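# Return the grip85 gripper to the empty stand slot

## Task

Hang the adaptive gripper, tool 'grip85', in the empty slot of the tool stand so that it sits fully home, since a partly seated tool counts as failure; then unlock it, pull the tool changer well away from it and leave the arm clear. While grip85 is locked on, it is treated as part of the arm.

## Robot and tools

Robot: one arm whose flange carries a tool changer. Tools (grip50, grip85) lock onto the changer's flat face. end_effector_position is always the centre of that face. Its frame: z points away from the arm, and both grippers close along its x axis. grip85's grip point sits at (0, 0, 173) mm in face axes when closed, 13 mm closer when fully open. grip50's is at (0, -25, 180). The changer is 63 mm wide at the face. A contact block sticks out 46 mm on the face's -y side, starting 2 mm behind it. A lock motor sticks out 58 mm on the +y side, starting 13 mm behind it.

Scene frame: origin on the table top under the arm base, +z up, +y to the left when looking along +x. State lines report the face position in metres, orientation as quat wxyz, and velocities in m/s and rad/s, all in this frame. At long reach the printed position may be slightly off.

execute_actions {actions, pictures}. actions holds one item at most. An empty list just returns the state. {"rows": [...], "steps": n} drives the arm for n steps (at most 15, 1/30 s each, default 15), one row per step, and the final row repeats. {"steps": n} with no rows is a wait of up to 300 steps, counted from the previous result, so reply time is included. pictures (bool) switches camera images on or off. Images come from cam_high, cam_low and cam_wrist, each 504x504.

A row is 13 numbers in [-1, 1]: dx, dy, dz, rx, ry, rz, tool/lock, grip50_position, grip50_force_limit, grip50_speed, grip85_position, grip85_force_limit, grip85_speed. The first six are an offset, not a pose. They are expressed in the face's own axes and measured from the face pose shown in the latest result. Every row in a call uses that same reference, so rows do not add up. Scale: 1.0 = 0.6 m or 180 degrees. rx, ry, rz form a single rotation vector. All zeros pulls the arm back to the reference pose; it does not hold still. Each step the command is clipped to 100 mm and 16 degrees from the measured pose, so far targets need several calls. The motion trails commands by about 0.17 s.

tool/lock: >0 locks onto a plate resting against the face; <0 unlocks; 0 leaves the last command in force. Each takes about 1 s. Gripper values act only while tool_id names that tool and its readings are numbers. grip85_position: +1 open (85 mm), pads meet near -0.8, -1 closes until something blocks it. force_limit -1..+1 maps to about 20 N..235 N (grip85) or 185 N (grip50). speed -1..+1 maps to about 20..150 mm/s.

move {target, speed, stop_force}. target is one 13-number row, its offset taken as above. The face follows a straight path there lasting 0.5 to 10 s; anything longer is cut off early. speed is in m/s, 0.002 to 0.5, default 0.25, and turning is capped at twice that number in rad/s. The path ignores obstacles, and the real motion can lag, drift or overshoot the set speed. stop_force (13 to 80 N, not allowed in the first 0.2 s) ends the path once the wrist senses that much extra resistance along the line to the target for 2 steps. The arm then backs up 2 steps and holds. It is unreliable on moves that also rotate. Omit it when moving off something the face is pressing on. The result adds a move: line giving the ending (done, contact, off_target, moving, held, fault), any limits (paced = command clipped; held = the clearance check blocked steps), and the distance to target.



Result fields: tool_id (grip50/grip85/none), plate_near, locked, unlocked, in_stand, unlock_refused, and for grippers position_measured and object_status (0 moving, 1 blocked opening, 2 blocked closing, 3 at target or pads met). "Hand target" is the pose the controller is driving toward. "pose unreachable" and HELD mean the clearance check changed or dropped your command. Wrist force/torque are in face axes and show the push coming back from a contact. They carry an offset up to ~5.5 N and noise up to ~3.4 N, and saturate near 100 N. "no reading" is harmless.

Stand: each plate hangs in a fork, retained by 10 mm stops. Fork arms lie 40-70 mm either side of the slot centre along face x. They extend 45 mm toward the open side, and their tops are 18 mm below a hung plate's face. Slots are 180 mm apart. The open side faces the face's -y direction.

Stowing a tool is removal run backwards. Carry it about 20 mm above its hung height, with 10-30 mm clearance over the stops. Start at least 110 mm out on the open (-y) side, slide in along +y until centred, then lower until in_stand reads 1. Keep still, send lock -1, and wait for unlocked = 1. Unlocking anywhere else is refused. Then back off, without stop_force, well away from the tool.

Avoid: hitting firm things at speed or aiming past a contact. The arm is stiff, and 150 N on anything, or a joint hitting its load limit (wrist joints 49.6 N m), triggers a 10 s fault stop. Don't knock or drop objects off the table, and don't let the tool fall. Motors warn at 70 °C and brake at 85 °C, so avoid holding loads for long.

Each tool is called after "Request:" by a JSON object that holds its "api" and its "payload", one argument or row to a line.

## Session

I'll start by looking at the current state of the scene.

Request:
{"api": "execute_actions", "payload": {
  "actions": []
}}

Scene clock: 0.00 s of 6000.00 s.
end_effector_position=(+0.8680, -0.3604, +0.3937) locked=0 unlocked=1 plate_near=0 in_stand=0 unlock_refused=0 tool_id=none grip50_position_measured=n/a grip50_object_status=n/a grip85_position_measured=n/a grip85_object_status=n/a end_effector_quat_wxyz=(+0.192, +0.669, -0.481, -0.532) end_effector_velocity=(-0.001, -0.000, -0.001) end_effector_angular_velocity=(+0.002, +0.002, +0.000)
Joint positions: [-0.486 -0.661  0.669 -0.387 -1.809  2.446]
Joint velocities: [-0.    -0.     0.003  0.    -0.001 -0.001]
Motor temperatures (°C, as the motors report them): [20 21 19 30 26 27]
Wrist force (N, on the end effector, along its own x y z axes, offset not removed): no reading
Wrist torque (N m, same axes, about the end effector's origin, offset not removed): no reading
Hand target: +0.868, -0.360, +0.394; +0.192, +0.669, -0.481, -0.532

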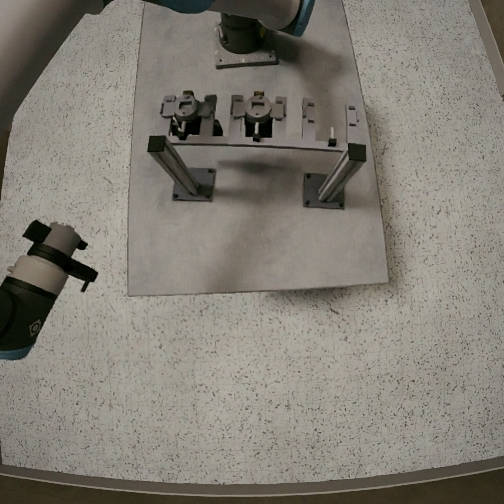

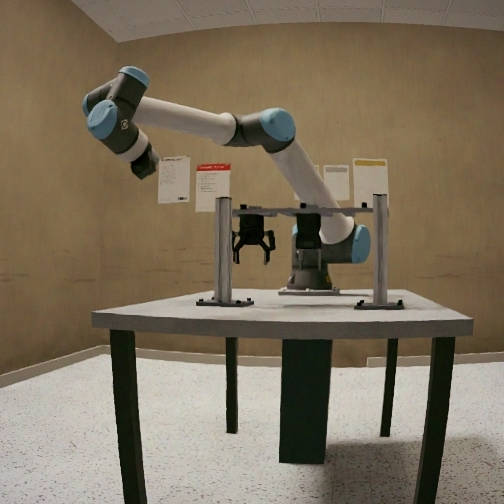

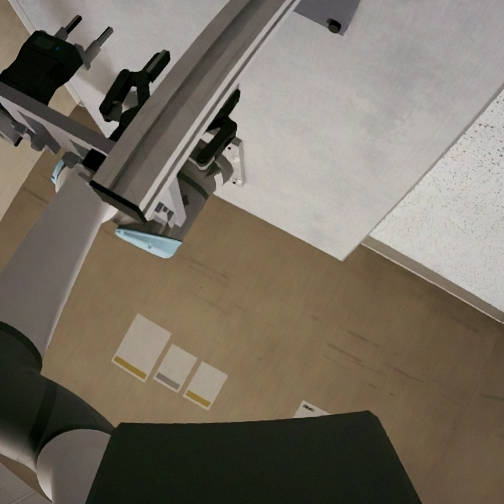

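Request:
{"api": "zoom_image", "payload": {
  "camera": "cam_high",
  "region": [130, 0, 390, 220]
}}

Request:
{"api": "zoom_image", "payload": {
  "camera": "cam_low",
  "region": [180, 170, 420, 320]
}}

Region (130, 0, 390, 220) of cam_high's 504x504 image, scaled by 1.938, with more detail than that image has; it fills the top 426 rows of this view, and the rest is white.

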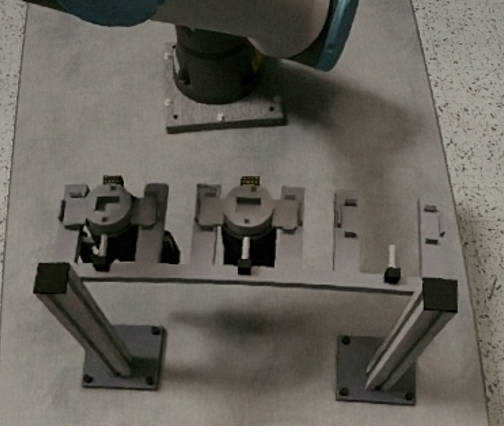

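Region (180, 170, 420, 320) of cam_low's 504x504 image, scaled by 2.100, with more detail than that image has; it fills the top 315 rows of this view, and the rest is white.

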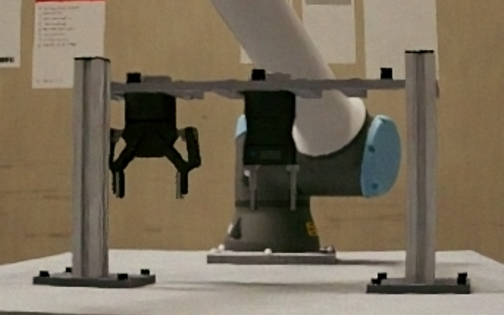

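Request:
{"api": "move", "payload": {
  "target": [-0.4593, 0.2848, 0.5588, -0.2221, 0.4729, -0.7513, 0, 0, 0, 0, 0, 0, 0],
  "speed": 0.35
}}

Scene clock: 96.50 s of 6000.00 s.
end_effector_position=(+0.5001, -0.1194, +0.5485) locked=0 unlocked=1 plate_near=0 in_stand=0 unlock_refused=0 tool_id=none grip50_position_measured=n/a grip50_object_status=n/a grip85_position_measured=n/a grip85_object_status=n/a end_effector_quat_wxyz=(+0.000, +0.707, +0.707, -0.001) end_effector_velocity=(-0.001, +0.001, +0.001) end_effector_angular_velocity=(+0.006, -0.004, +0.009)
Joint positions: [-0.533 -1.914  1.988 -1.645 -1.572 -0.581]
Joint velocities: [-0.002 -0.003 -0.001  0.003  0.007 -0.011]
Motor temperatures (°C, as the motors report them): [20 21 20 30 26 27]
Wrist force (N, on the end effector, along its own x y z axes, offset not removed): [0.5 1.8 4.9]
Wrist torque (N m, same axes, about the end effector's origin, offset not removed): [0.51 -0.52 0.04]
Hand target: +0.500, -0.119, +0.548; +0.000, +0.707, +0.707, -0.001
Off the commanded pose: 0.002 m, 0 deg.
After step 90, 88.83 s passed at rest.
move: done

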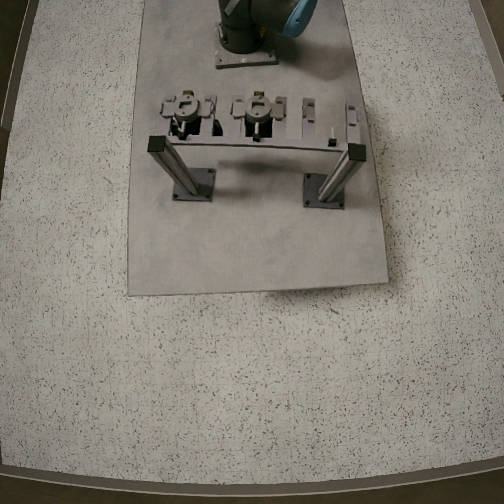

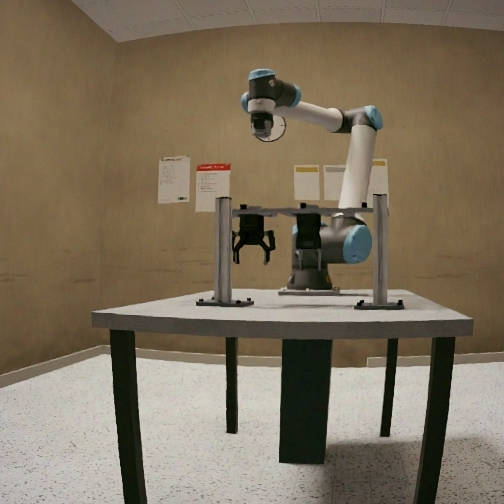

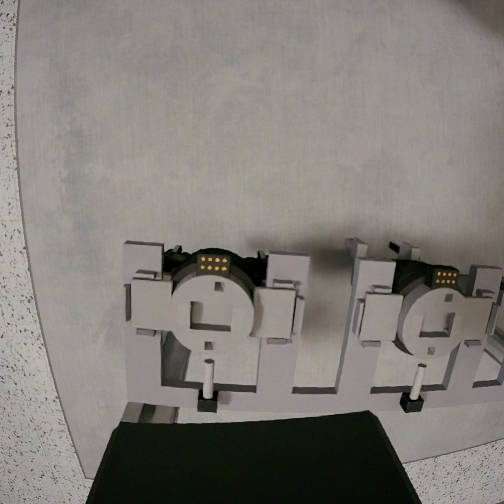

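Request:
{"api": "zoom_image", "payload": {
  "camera": "cam_wrist",
  "region": [110, 225, 320, 435]
}}

Request:
{"api": "zoom_image", "payload": {
  "camera": "cam_wrist",
  "region": [294, 225, 504, 435]
}}

Region (110, 225, 320, 435) of cam_wrist's 504x504 image, scaled by 2.400, with more detail than that image has.

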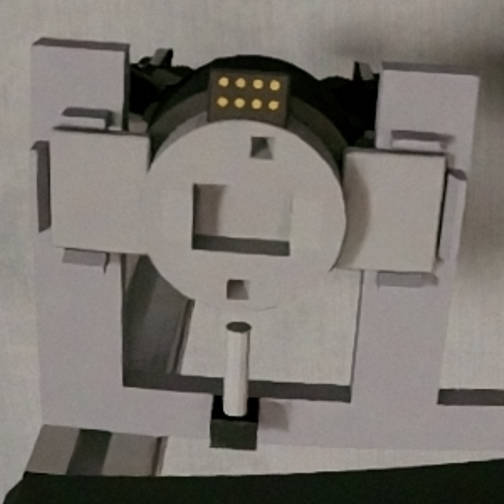

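Region (294, 225, 504, 435) of cam_wrist's 504x504 image, scaled by 2.400, with more detail than that image has.

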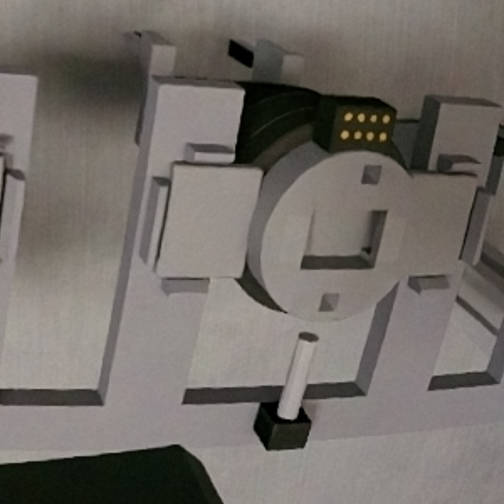

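Request:
{"api": "move", "payload": {
  "target": [0, 0, 0.1667, 0, 0, 0, 0, 0, 0, 0, 0, 0, 0],
  "speed": 0.2
}}

Scene clock: 141.30 s of 6000.00 s.
end_effector_position=(+0.5001, -0.1197, +0.4487) locked=0 unlocked=1 plate_near=0 in_stand=0 unlock_refused=0 tool_id=none grip50_position_measured=n/a grip50_object_status=n/a grip85_position_measured=n/a grip85_object_status=n/a end_effector_quat_wxyz=(+0.000, +0.707, +0.707, -0.001) end_effector_velocity=(+0.000, -0.000, -0.002) end_effector_angular_velocity=(+0.000, -0.001, -0.000)
Joint positions: [-0.533 -1.883  2.145 -1.833 -1.572 -0.581]
Joint velocities: [ 0.     0.002  0.002 -0.005  0.001  0.001]
Motor temperatures (°C, as the motors report them): [20 21 20 30 26 27]
Wrist force (N, on the end effector, along its own x y z axes, offset not removed): [2.3 -0.4 1.7]
Wrist torque (N m, same axes, about the end effector's origin, offset not removed): [0.34 -0.57 0.02]
Hand target: +0.500, -0.120, +0.448; +0.000, +0.707, +0.707, -0.001
Off the commanded pose: 0.000 m, 0 deg.
After step 90, 40.77 s passed at rest.
move: done

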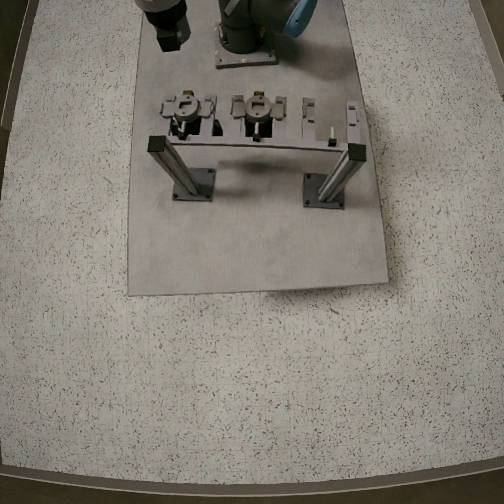

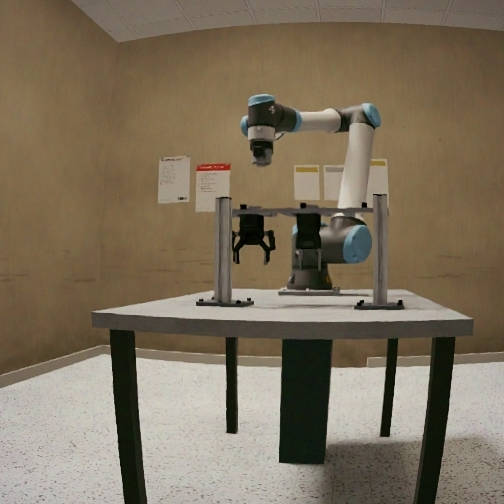

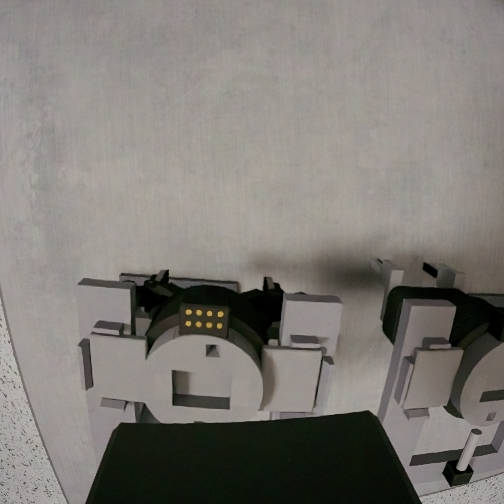

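Request:
{"api": "zoom_image", "payload": {
  "camera": "cam_wrist",
  "region": [70, 250, 350, 440]
}}

Region (70, 250, 350, 440) of cam_wrist's 504x504 image, scaled by 1.800, with more detail than that image has; it fills the top 342 rows of this view, and the rest is white.

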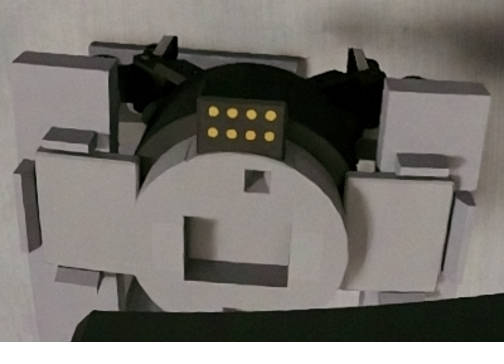

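Request:
{"api": "move", "payload": {
  "target": [-0.0355, 0.07, 0.1333, 0, 0, 0.0444, 0, 0, 0, 0, 0, 0, 0],
  "speed": 0.15
}}

Scene clock: 220.13 s of 6000.00 s.
end_effector_position=(+0.5420, -0.1412, +0.3689) locked=0 unlocked=1 plate_near=0 in_stand=0 unlock_refused=0 tool_id=none grip50_position_measured=n/a grip50_object_status=n/a grip85_position_measured=n/a grip85_object_status=n/a end_effector_quat_wxyz=(+0.000, +0.755, +0.656, -0.001) end_effector_velocity=(+0.001, -0.001, -0.001) end_effector_angular_velocity=(-0.002, -0.000, -0.003)
Joint positions: [-0.524 -1.739  2.189 -2.021 -1.572 -0.432]
Joint velocities: [-0.     0.003 -0.001 -0.004 -0.001  0.003]
Motor temperatures (°C, as the motors report them): [20 21 20 30 26 27]
Wrist force (N, on the end effector, along its own x y z axes, offset not removed): [1.0 0.9 3.3]
Wrist torque (N m, same axes, about the end effector's origin, offset not removed): [0.42 -0.50 0.16]
Hand target: +0.542, -0.141, +0.369; +0.000, +0.755, +0.656, -0.001
Off the commanded pose: 0.000 m, 0 deg.
After step 90, 74.70 s passed at rest.
move: done

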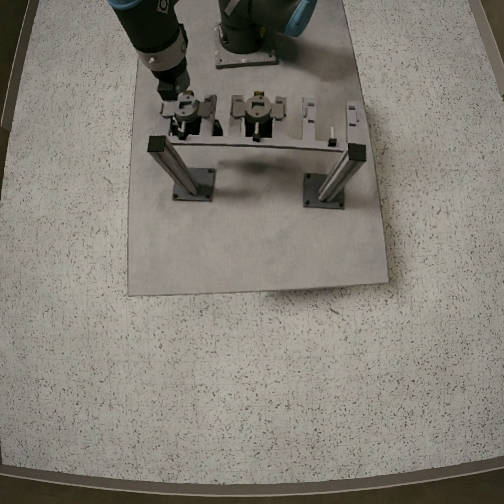

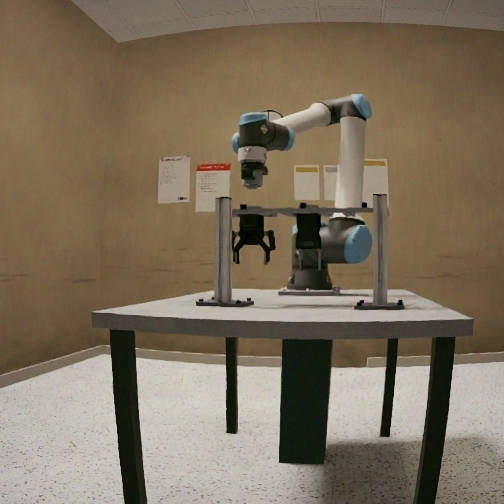

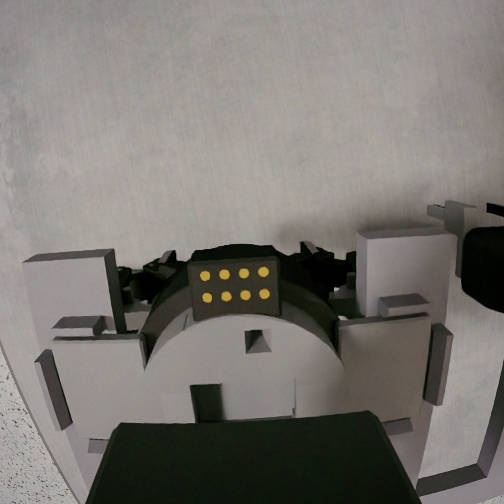

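Request:
{"api": "zoom_image", "payload": {
  "camera": "cam_wrist",
  "region": [130, 230, 370, 440]
}}

Request:
{"api": "zoom_image", "payload": {
  "camera": "cam_wrist",
  "region": [0, 200, 504, 450]
}}

Region (130, 230, 370, 440) of cam_wrist's 504x504 image, scaled by 2.100, with more detail than that image has; it fills the top 441 rows of this view, and the rest is white.

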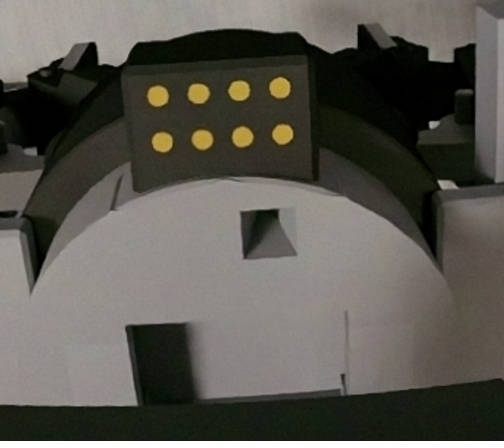

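Region (0, 200, 504, 450) of cam_wrist's 504x504 image, scaled by 1.000; it fills the top 250 rows of this view, and the rest is white.

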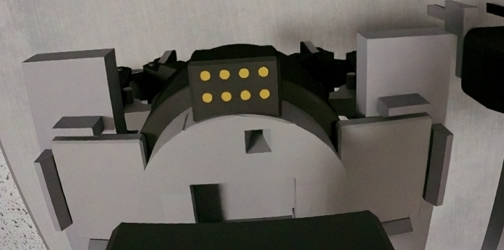

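Request:
{"api": "zoom_image", "payload": {
  "camera": "cam_wrist",
  "region": [70, 390, 190, 504]
}}

Request:
{"api": "zoom_image", "payload": {
  "camera": "cam_wrist",
  "region": [320, 390, 440, 504]
}}

Request:
{"api": "zoom_image", "payload": {
  "camera": "cam_low",
  "region": [210, 130, 310, 230]
}}

Request:
{"api": "zoom_image", "payload": {
  "camera": "cam_high",
  "region": [120, 30, 240, 150]
}}

Region (70, 390, 190, 504) of cam_wrist's 504x504 image, scaled by 4.200, with more detail than that image has; it fills the top 479 rows of this view, and the rest is white.

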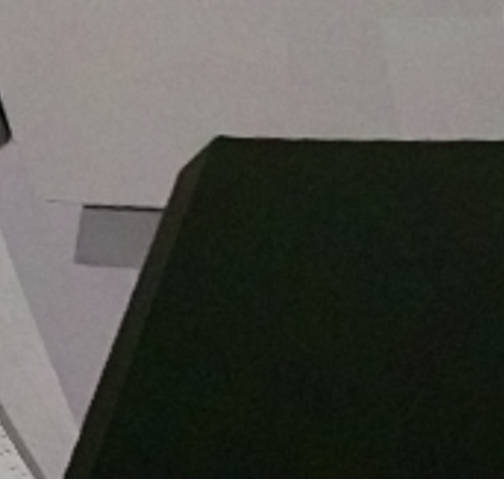

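Region (320, 390, 440, 504) of cam_wrist's 504x504 image, scaled by 4.200, with more detail than that image has; it fills the top 479 rows of this view, and the rest is white.

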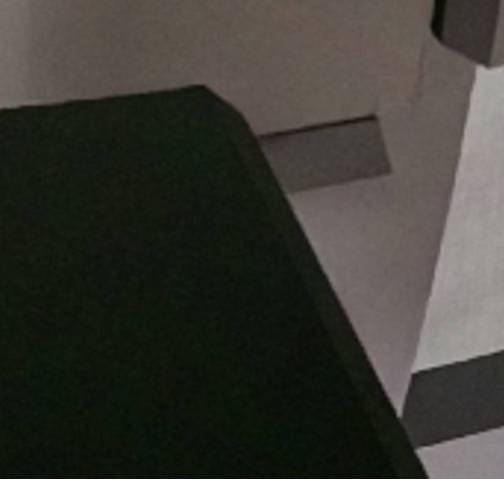

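Region (210, 130, 310, 230) of cam_low's 504x504 image, scaled by 5.040, with more detail than that image has.

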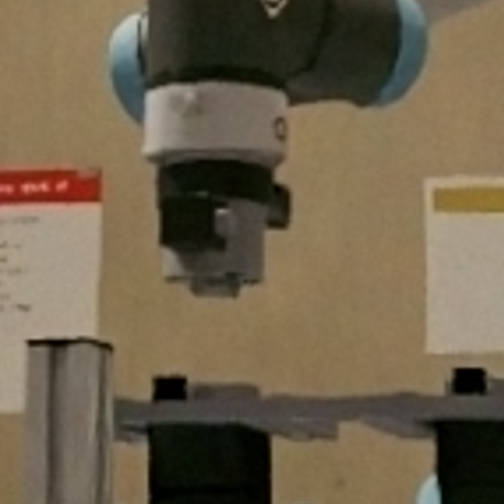

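Region (120, 30, 240, 150) of cam_high's 504x504 image, scaled by 4.200, with more detail than that image has.

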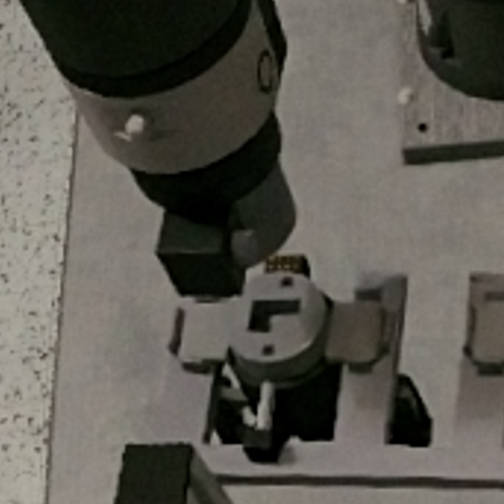

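Request:
{"api": "move", "payload": {
  "target": [0.0017, 0.0065, 0.0667, 0, 0, -0.0083, 0, 0, 0, 0, 0, 0, 0],
  "speed": 0.08
}}

Scene clock: 337.50 s of 6000.00 s.
end_effector_position=(+0.5460, -0.1408, +0.3291) locked=0 unlocked=1 plate_near=0 in_stand=0 unlock_refused=0 tool_id=none grip50_position_measured=n/a grip50_object_status=n/a grip85_position_measured=n/a grip85_object_status=n/a end_effector_quat_wxyz=(+0.000, +0.746, +0.666, -0.001) end_effector_velocity=(+0.001, +0.000, -0.001) end_effector_angular_velocity=(-0.001, -0.002, +0.000)
Joint positions: [-0.519 -1.693  2.23  -2.108 -1.572 -0.453]
Joint velocities: [ 0.001  0.002  0.    -0.005  0.     0.001]
Motor temperatures (°C, as the motors report them): [20 21 20 30 26 27]
Wrist force (N, on the end effector, along its own x y z axes, offset not removed): [0.6 1.0 2.8]
Wrist torque (N m, same axes, about the end effector's origin, offset not removed): [0.40 -0.53 0.05]
Hand target: +0.546, -0.141, +0.329; +0.000, +0.746, +0.666, -0.001
Off the commanded pose: 0.000 m, 0 deg.
After step 90, 113.47 s passed at rest.
move: done

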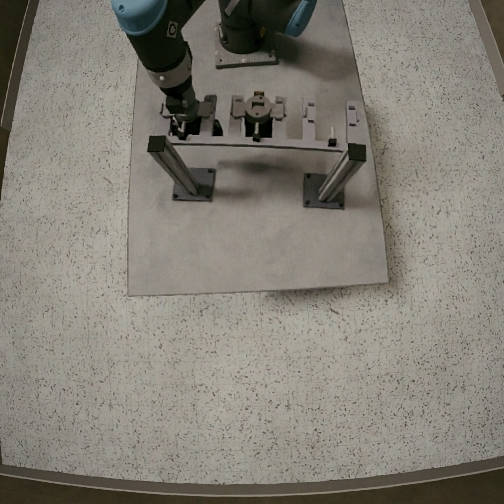

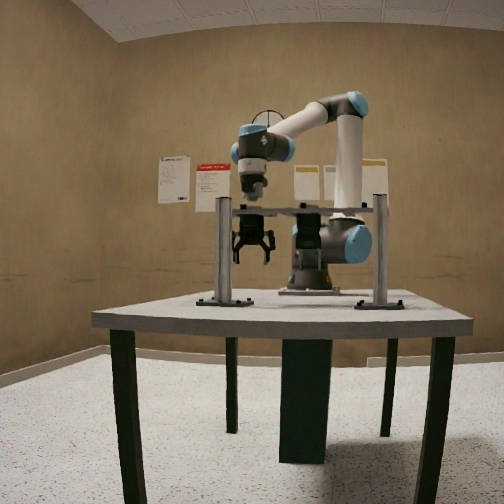

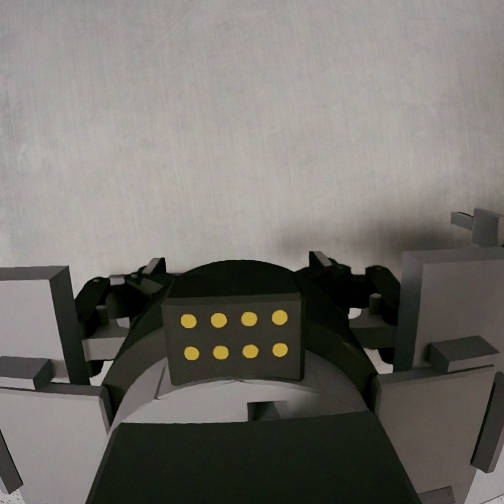

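Request:
{"api": "zoom_image", "payload": {
  "camera": "cam_wrist",
  "region": [140, 270, 340, 430]
}}

Request:
{"api": "zoom_image", "payload": {
  "camera": "cam_wrist",
  "region": [0, 240, 200, 440]
}}

Request:
{"api": "zoom_image", "payload": {
  "camera": "cam_wrist",
  "region": [304, 230, 504, 430]
}}

Region (140, 270, 340, 430) of cam_wrist's 504x504 image, scaled by 2.520, with more detail than that image has; it fills the top 403 rows of this view, and the rest is white.

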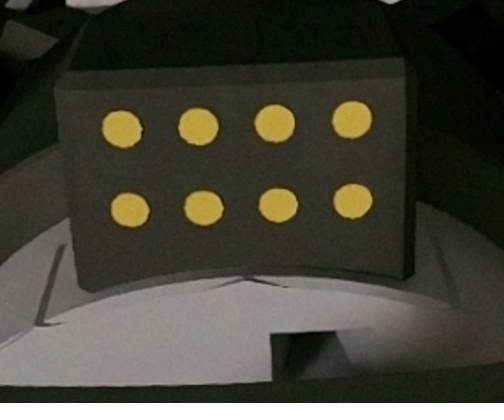

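Region (0, 240, 200, 440) of cam_wrist's 504x504 image, scaled by 2.520, with more detail than that image has.

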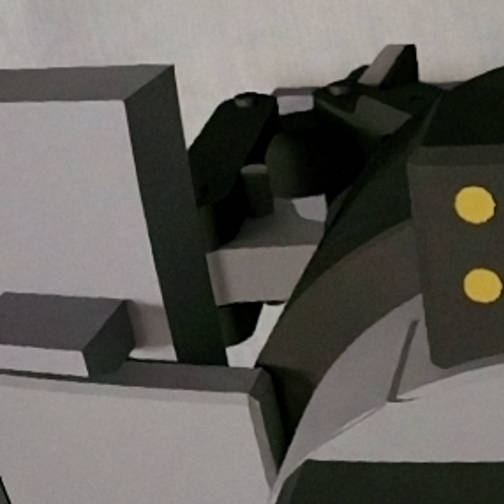

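Region (304, 230, 504, 430) of cam_wrist's 504x504 image, scaled by 2.520, with more detail than that image has.

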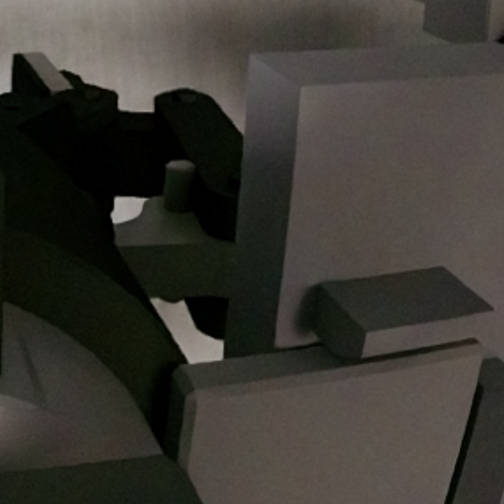

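Request:
{"api": "zoom_image", "payload": {
  "camera": "cam_low",
  "region": [225, 165, 285, 225]
}}

Region (225, 165, 285, 225) of cam_low's 504x504 image, scaled by 8.400, with more detail than that image has.

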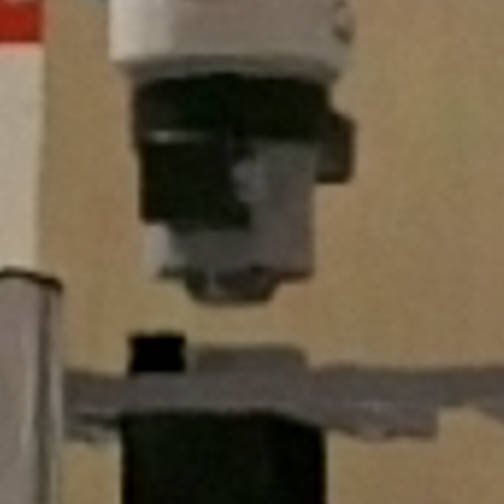

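Request:
{"api": "move", "payload": {
  "target": [-0.0013, 0.0015, 0.0217, 0, 0, 0, 0, 0, 0, 0, 0, 0, 0],
  "speed": 0.03
}}

Scene clock: 375.50 s of 6000.00 s.
end_effector_position=(+0.5468, -0.1417, +0.3163) locked=0 unlocked=1 plate_near=0 in_stand=0 unlock_refused=0 tool_id=none grip50_position_measured=n/a grip50_object_status=n/a grip85_position_measured=n/a grip85_object_status=n/a end_effector_quat_wxyz=(+0.000, +0.746, +0.666, -0.001) end_effector_velocity=(-0.000, +0.001, -0.003) end_effector_angular_velocity=(+0.002, +0.000, +0.001)
Joint positions: [-0.52  -1.677  2.243 -2.137 -1.572 -0.454]
Joint velocities: [ 0.001  0.003  0.003 -0.005  0.002  0.001]
Motor temperatures (°C, as the motors report them): [20 21 20 30 26 27]
Wrist force (N, on the end effector, along its own x y z axes, offset not removed): [-1.0 -0.9 0.9]
Wrist torque (N m, same axes, about the end effector's origin, offset not removed): [0.29 -0.28 0.06]
Hand target: +0.547, -0.142, +0.316; +0.000, +0.746, +0.666, -0.001
Off the commanded pose: 0.000 m, 0 deg.
After step 90, 34.23 s passed at rest.
move: done

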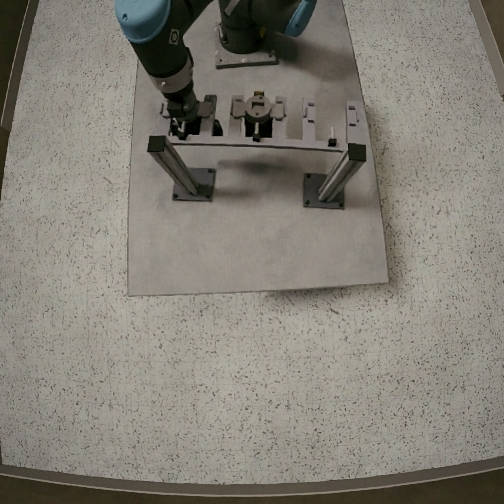

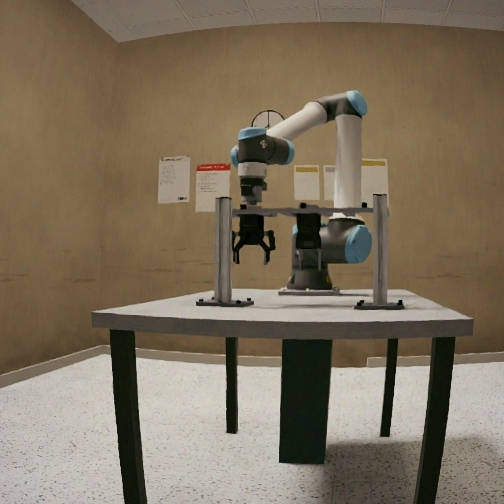

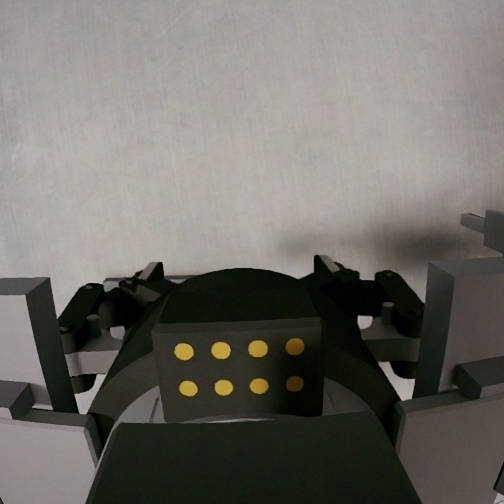

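Request:
{"api": "zoom_image", "payload": {
  "camera": "cam_wrist",
  "region": [135, 270, 345, 430]
}}

Request:
{"api": "zoom_image", "payload": {
  "camera": "cam_wrist",
  "region": [140, 280, 220, 360]
}}

Request:
{"api": "zoom_image", "payload": {
  "camera": "cam_wrist",
  "region": [270, 280, 350, 360]
}}

Region (135, 270, 345, 430) of cam_wrist's 504x504 image, scaled by 2.400, with more detail than that image has; it fills the top 384 rows of this view, and the rest is white.

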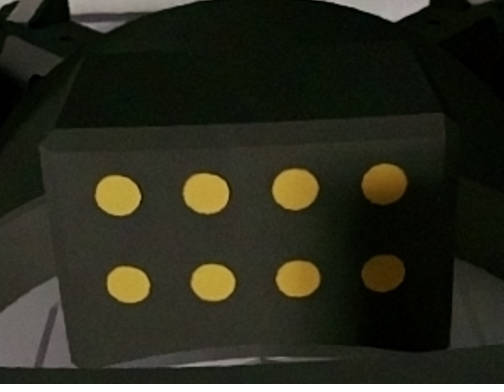

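Region (140, 280, 220, 360) of cam_wrist's 504x504 image, scaled by 6.300, with more detail than that image has.

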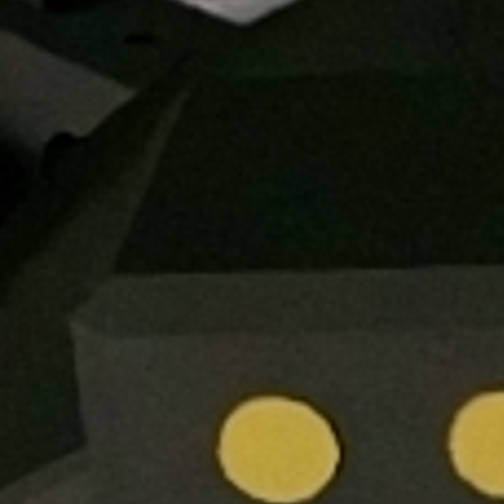

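Region (270, 280, 350, 360) of cam_wrist's 504x504 image, scaled by 6.300, with more detail than that image has.

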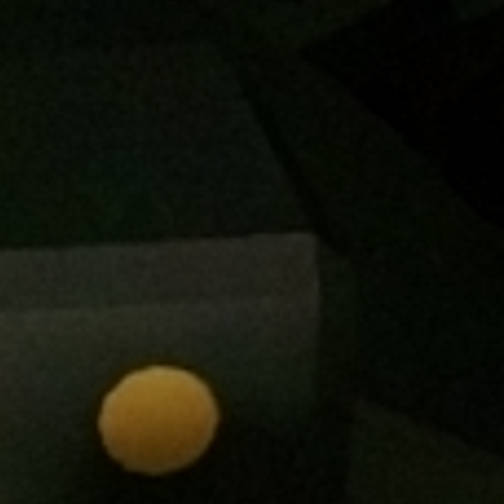

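Request:
{"api": "move", "payload": {
  "target": [-0.0002, -0.0007, 0.0183, 0, 0, 0, 0, 0, 0, 0, 0, 0, 0],
  "speed": 0.004,
  "stop_force": 15
}}

Scene clock: 416.63 s of 6000.00 s.
end_effector_position=(+0.5464, -0.1418, +0.3054) locked=0 unlocked=1 plate_near=0 in_stand=0 unlock_refused=0 tool_id=none grip50_position_measured=n/a grip50_object_status=n/a grip85_position_measured=n/a grip85_object_status=n/a end_effector_quat_wxyz=(+0.000, +0.746, +0.666, -0.001) end_effector_velocity=(-0.001, +0.000, -0.001) end_effector_angular_velocity=(+0.002, +0.000, +0.000)
Joint positions: [-0.52  -1.666  2.256 -2.161 -1.572 -0.454]
Joint velocities: [-0.001  0.     0.002 -0.001  0.001 -0.001]
Motor temperatures (°C, as the motors report them): [20 21 20 30 26 27]
Wrist force (N, on the end effector, along its own x y z axes, offset not removed): [1.3 -1.2 0.9]
Wrist torque (N m, same axes, about the end effector's origin, offset not removed): [0.28 -0.50 0.18]
Hand target: +0.546, -0.142, +0.305; +0.000, +0.746, +0.666, -0.001
Off the commanded pose: 0.000 m, 0 deg.
After step 90, 35.20 s passed at rest.
move: done

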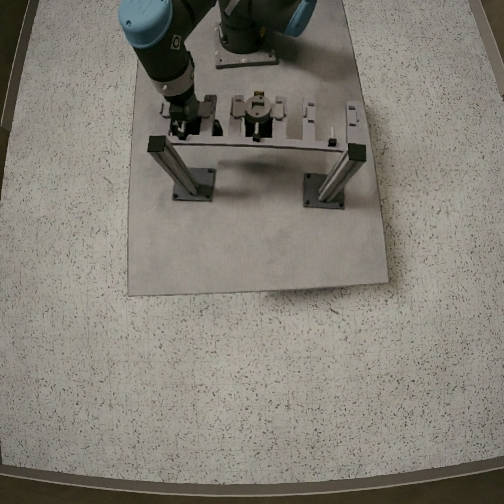

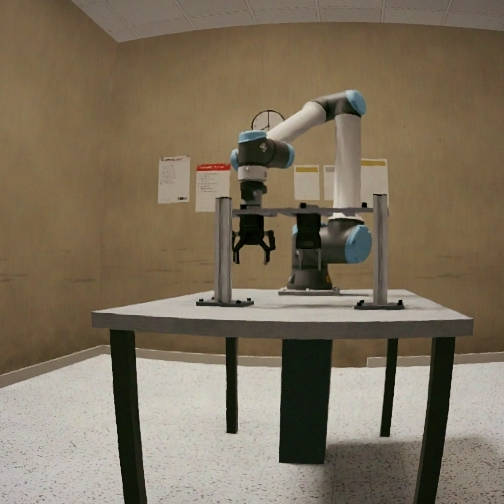

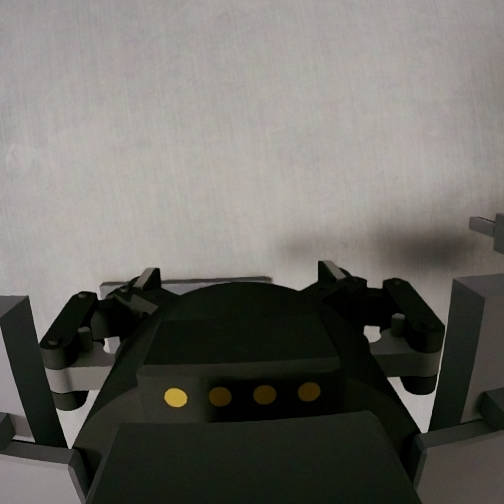

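Request:
{"api": "zoom_image", "payload": {
  "camera": "cam_wrist",
  "region": [105, 320, 215, 430]
}}

Request:
{"api": "zoom_image", "payload": {
  "camera": "cam_wrist",
  "region": [280, 320, 390, 430]
}}

Region (105, 320, 215, 430) of cam_wrist's 504x504 image, scaled by 4.582, with more detail than that image has.

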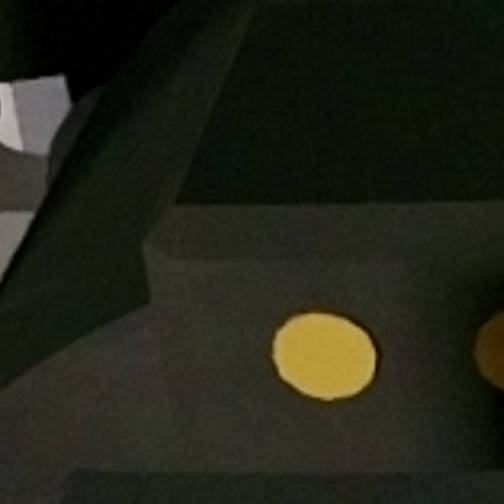

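Region (280, 320, 390, 430) of cam_wrist's 504x504 image, scaled by 4.582, with more detail than that image has.

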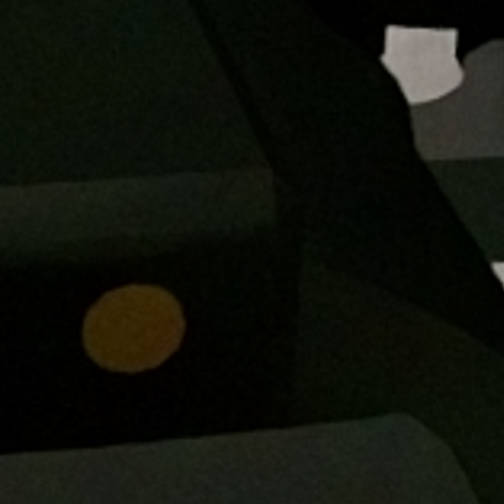

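Request:
{"api": "move", "payload": {
  "target": [0, 0, 0.0117, 0, 0, 0, 0, 0, 0, 0, 0, 0, 0],
  "speed": 0.002,
  "stop_force": 15
}}

Scene clock: 432.70 s of 6000.00 s.
end_effector_position=(+0.5465, -0.1419, +0.2999) locked=0 unlocked=1 plate_near=1 in_stand=1 unlock_refused=0 tool_id=none grip50_position_measured=n/a grip50_object_status=n/a grip85_position_measured=n/a grip85_object_status=n/a end_effector_quat_wxyz=(+0.001, +0.746, +0.666, -0.001) end_effector_velocity=(-0.001, +0.001, -0.001) end_effector_angular_velocity=(+0.001, +0.002, +0.002)
Joint positions: [-0.52  -1.659  2.261 -2.174 -1.572 -0.454]
Joint velocities: [ 0.001 -0.     0.002  0.    -0.    -0.001]
Motor temperatures (°C, as the motors report them): [20 21 20 30 26 27]
Wrist force (N, on the end effector, along its own x y z axes, offset not removed): [3.9 -5.2 -27.0]
Wrist torque (N m, same axes, about the end effector's origin, offset not removed): [0.81 0.26 0.07]
Hand target: +0.546, -0.142, +0.300; +0.000, +0.746, +0.666, -0.001
Off the commanded pose: 0.002 m, 0 deg.
After step 90, 9.97 s passed at rest.
move: contact

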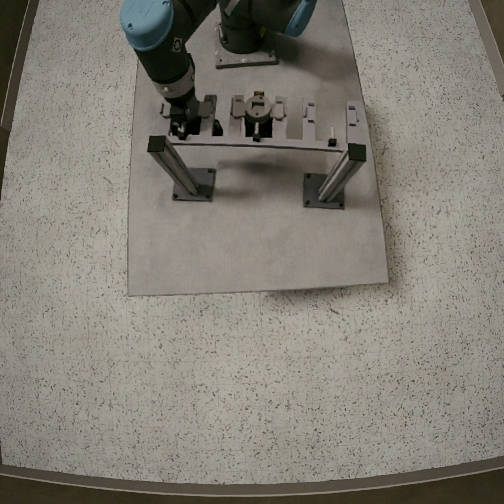

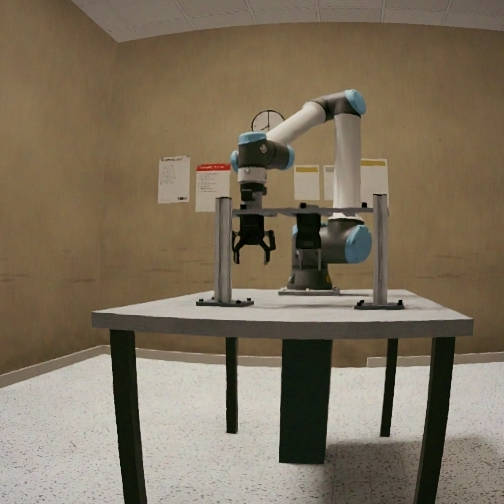

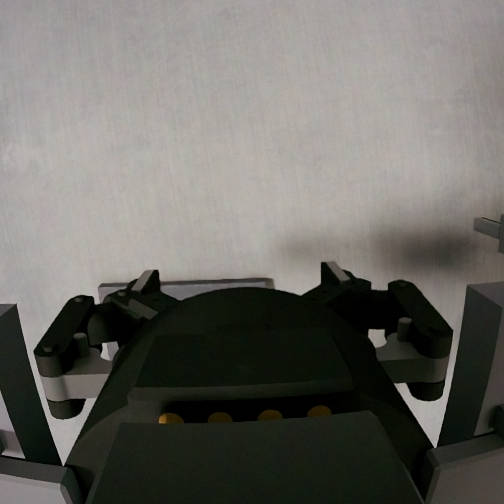

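Request:
{"api": "execute_actions", "payload": {
  "actions": [
    {"rows": [[0, 0, 0, 0, 0, 0, 1, 1, 0, 0, 1, 0, 0]], "steps": 15}
  ],
  "pictures": false
}}

Request:
{"api": "execute_actions", "payload": {
  "actions": [
    {"steps": 25}
  ]
}}

Scene clock: 445.07 s of 6000.00 s.
end_effector_position=(+0.5465, -0.1419, +0.3000) locked=0 unlocked=0 plate_near=1 in_stand=1 unlock_refused=0 tool_id=none grip50_position_measured=n/a grip50_object_status=n/a grip85_position_measured=n/a grip85_object_status=n/a end_effector_quat_wxyz=(+0.001, +0.746, +0.666, -0.001) end_effector_velocity=(+0.000, +0.000, -0.000) end_effector_angular_velocity=(+0.001, -0.000, +0.001)
Joint positions: [-0.52  -1.659  2.261 -2.174 -1.572 -0.454]
Joint velocities: [ 0.     0.001  0.    -0.     0.001 -0.001]
Motor temperatures (°C, as the motors report them): [20 21 20 30 26 27]
Wrist force (N, on the end effector, along its own x y z axes, offset not removed): [1.1 -4.3 -14.2]
Wrist torque (N m, same axes, about the end effector's origin, offset not removed): [0.51 0.07 -0.01]
Hand target: +0.546, -0.142, +0.300; +0.001, +0.746, +0.666, -0.001
Off the commanded pose: 0.000 m, 0 deg.
Steps of this call (steps 1 to 90: nothing new was sent; then 8.87 s passed at rest; steps 91 to 105: all 15 steps of this action). Readings (end_effector_position | what the end effector reports):
91: (+0.5464, -0.1418, +0.3000) | locked=0 unlocked=0 plate_near=1 in_stand=1 unlock_refused=0 tool_id=none grip50_position_measured=n/a grip50_object_status=n/a grip85_position_measured=n/a grip85_object_status=n/a
92: (+0.5464, -0.1418, +0.3000) | locked=0 unlocked=0 plate_near=1 in_stand=1 unlock_refused=0 tool_id=none grip50_position_measured=n/a grip50_object_status=n/a grip85_position_measured=n/a grip85_object_status=n/a
94: (+0.5464, -0.1418, +0.3000) | locked=0 unlocked=0 plate_near=1 in_stand=1 unlock_refused=0 tool_id=none grip50_position_measured=n/a grip50_object_status=n/a grip85_position_measured=n/a grip85_object_status=n/a
98: (+0.5465, -0.1418, +0.3001) | locked=0 unlocked=0 plate_near=1 in_stand=1 unlock_refused=0 tool_id=none grip50_position_measured=n/a grip50_object_status=n/a grip85_position_measured=n/a grip85_object_status=n/a
105: the state above

Scene clock: 445.90 s of 6000.00 s.
end_effector_position=(+0.5465, -0.1419, +0.3000) locked=1 unlocked=0 plate_near=1 in_stand=1 unlock_refused=0 tool_id=grip85 grip50_position_measured=n/a grip50_object_status=n/a grip85_position_measured=n/a grip85_object_status=n/a end_effector_quat_wxyz=(+0.001, +0.746, +0.666, -0.001) end_effector_velocity=(+0.000, -0.000, +0.000) end_effector_angular_velocity=(+0.000, -0.001, -0.000)
Joint positions: [-0.52  -1.659  2.261 -2.174 -1.572 -0.454]
Joint velocities: [ 0.     0.    -0.001  0.     0.001  0.   ]
Motor temperatures (°C, as the motors report them): [20 21 20 30 26 27]
Wrist force (N, on the end effector, along its own x y z axes, offset not removed): [1.8 -6.7 -39.4]
Wrist torque (N m, same axes, about the end effector's origin, offset not removed): [1.08 2.01 -0.20]
Hand target: +0.546, -0.142, +0.300; +0.001, +0.746, +0.666, -0.001
Off the commanded pose: 0.000 m, 0 deg.
Steps of this call (steps 1 to 25: nothing new was sent). Readings (end_effector_position | what the end effector reports):
1: (+0.5465, -0.1419, +0.3000) | locked=0 unlocked=0 plate_near=1 in_stand=1 unlock_refused=0 tool_id=none grip50_position_measured=n/a grip50_object_status=n/a grip85_position_measured=n/a grip85_object_status=n/a
2: (+0.5465, -0.1419, +0.3000) | locked=0 unlocked=0 plate_near=1 in_stand=1 unlock_refused=0 tool_id=none grip50_position_measured=n/a grip50_object_status=n/a grip85_position_measured=n/a grip85_object_status=n/a
4: (+0.5465, -0.1419, +0.3000) | locked=0 unlocked=0 plate_near=1 in_stand=1 unlock_refused=0 tool_id=none grip50_position_measured=n/a grip50_object_status=n/a grip85_position_measured=n/a grip85_object_status=n/a
8: (+0.5465, -0.1419, +0.3000) | locked=0 unlocked=0 plate_near=1 in_stand=1 unlock_refused=0 tool_id=none grip50_position_measured=n/a grip50_object_status=n/a grip85_position_measured=n/a grip85_object_status=n/a
25: the state above

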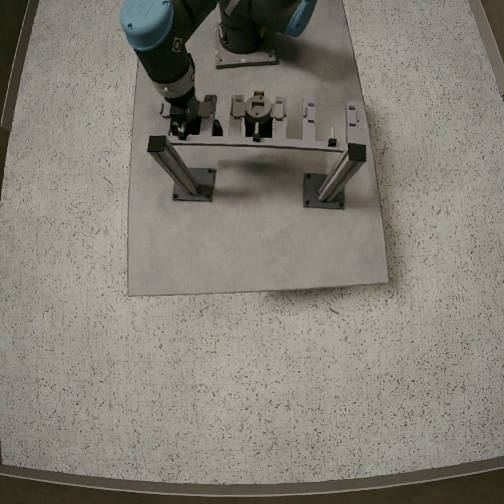

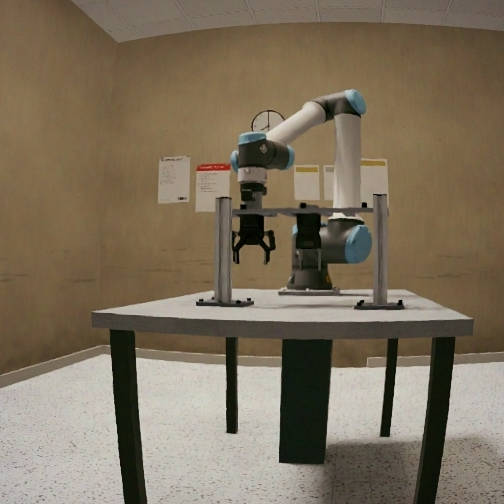

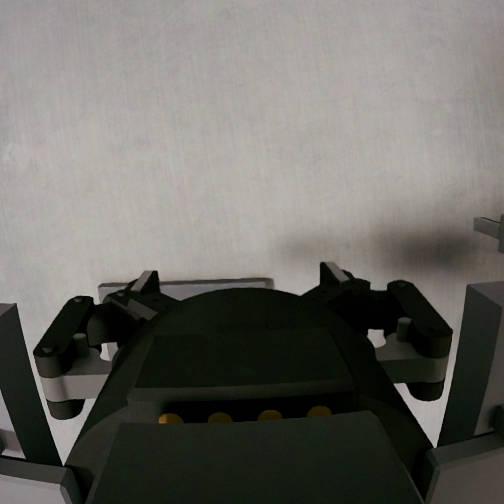

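Request:
{"api": "move", "payload": {
  "target": [0, 0, -0.0333, 0, 0, 0, 0, 1, 0, 0, 1, 0, 0],
  "speed": 0.04
}}

Scene clock: 451.57 s of 6000.00 s.
end_effector_position=(+0.5465, -0.1419, +0.3198) locked=1 unlocked=0 plate_near=1 in_stand=0 unlock_refused=0 tool_id=grip85 grip50_position_measured=n/a grip50_object_status=n/a grip85_position_measured=3 grip85_object_status=3 end_effector_quat_wxyz=(+0.001, +0.746, +0.666, -0.001) end_effector_velocity=(+0.000, +0.001, +0.002) end_effector_angular_velocity=(+0.001, -0.000, +0.001)
Joint positions: [-0.52  -1.682  2.24  -2.13  -1.572 -0.454]
Joint velocities: [ 0.001 -0.003 -0.002  0.005  0.001 -0.   ]
Motor temperatures (°C, as the motors report them): [20 21 20 30 26 27]
Wrist force (N, on the end effector, along its own x y z axes, offset not removed): [-0.8 -0.5 3.0]
Wrist torque (N m, same axes, about the end effector's origin, offset not removed): [0.27 -0.34 0.06]
Hand target: +0.547, -0.142, +0.320; +0.001, +0.746, +0.666, -0.001
Off the commanded pose: 0.000 m, 0 deg.
move: done

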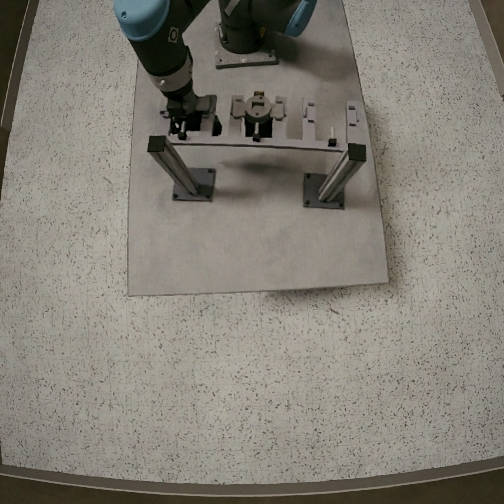

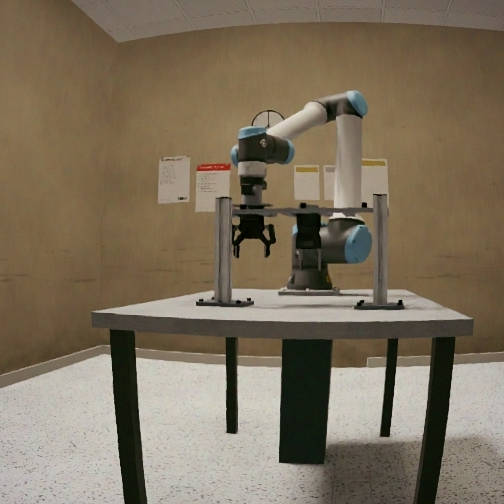

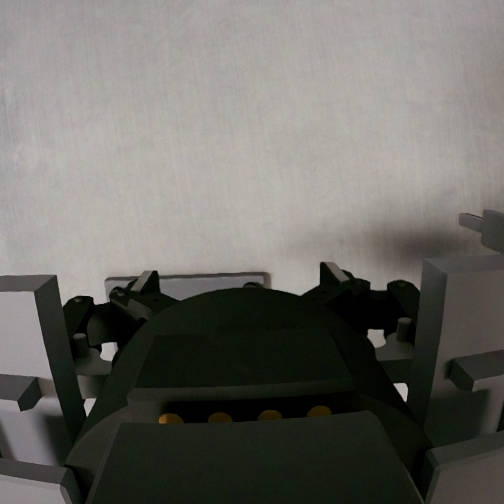

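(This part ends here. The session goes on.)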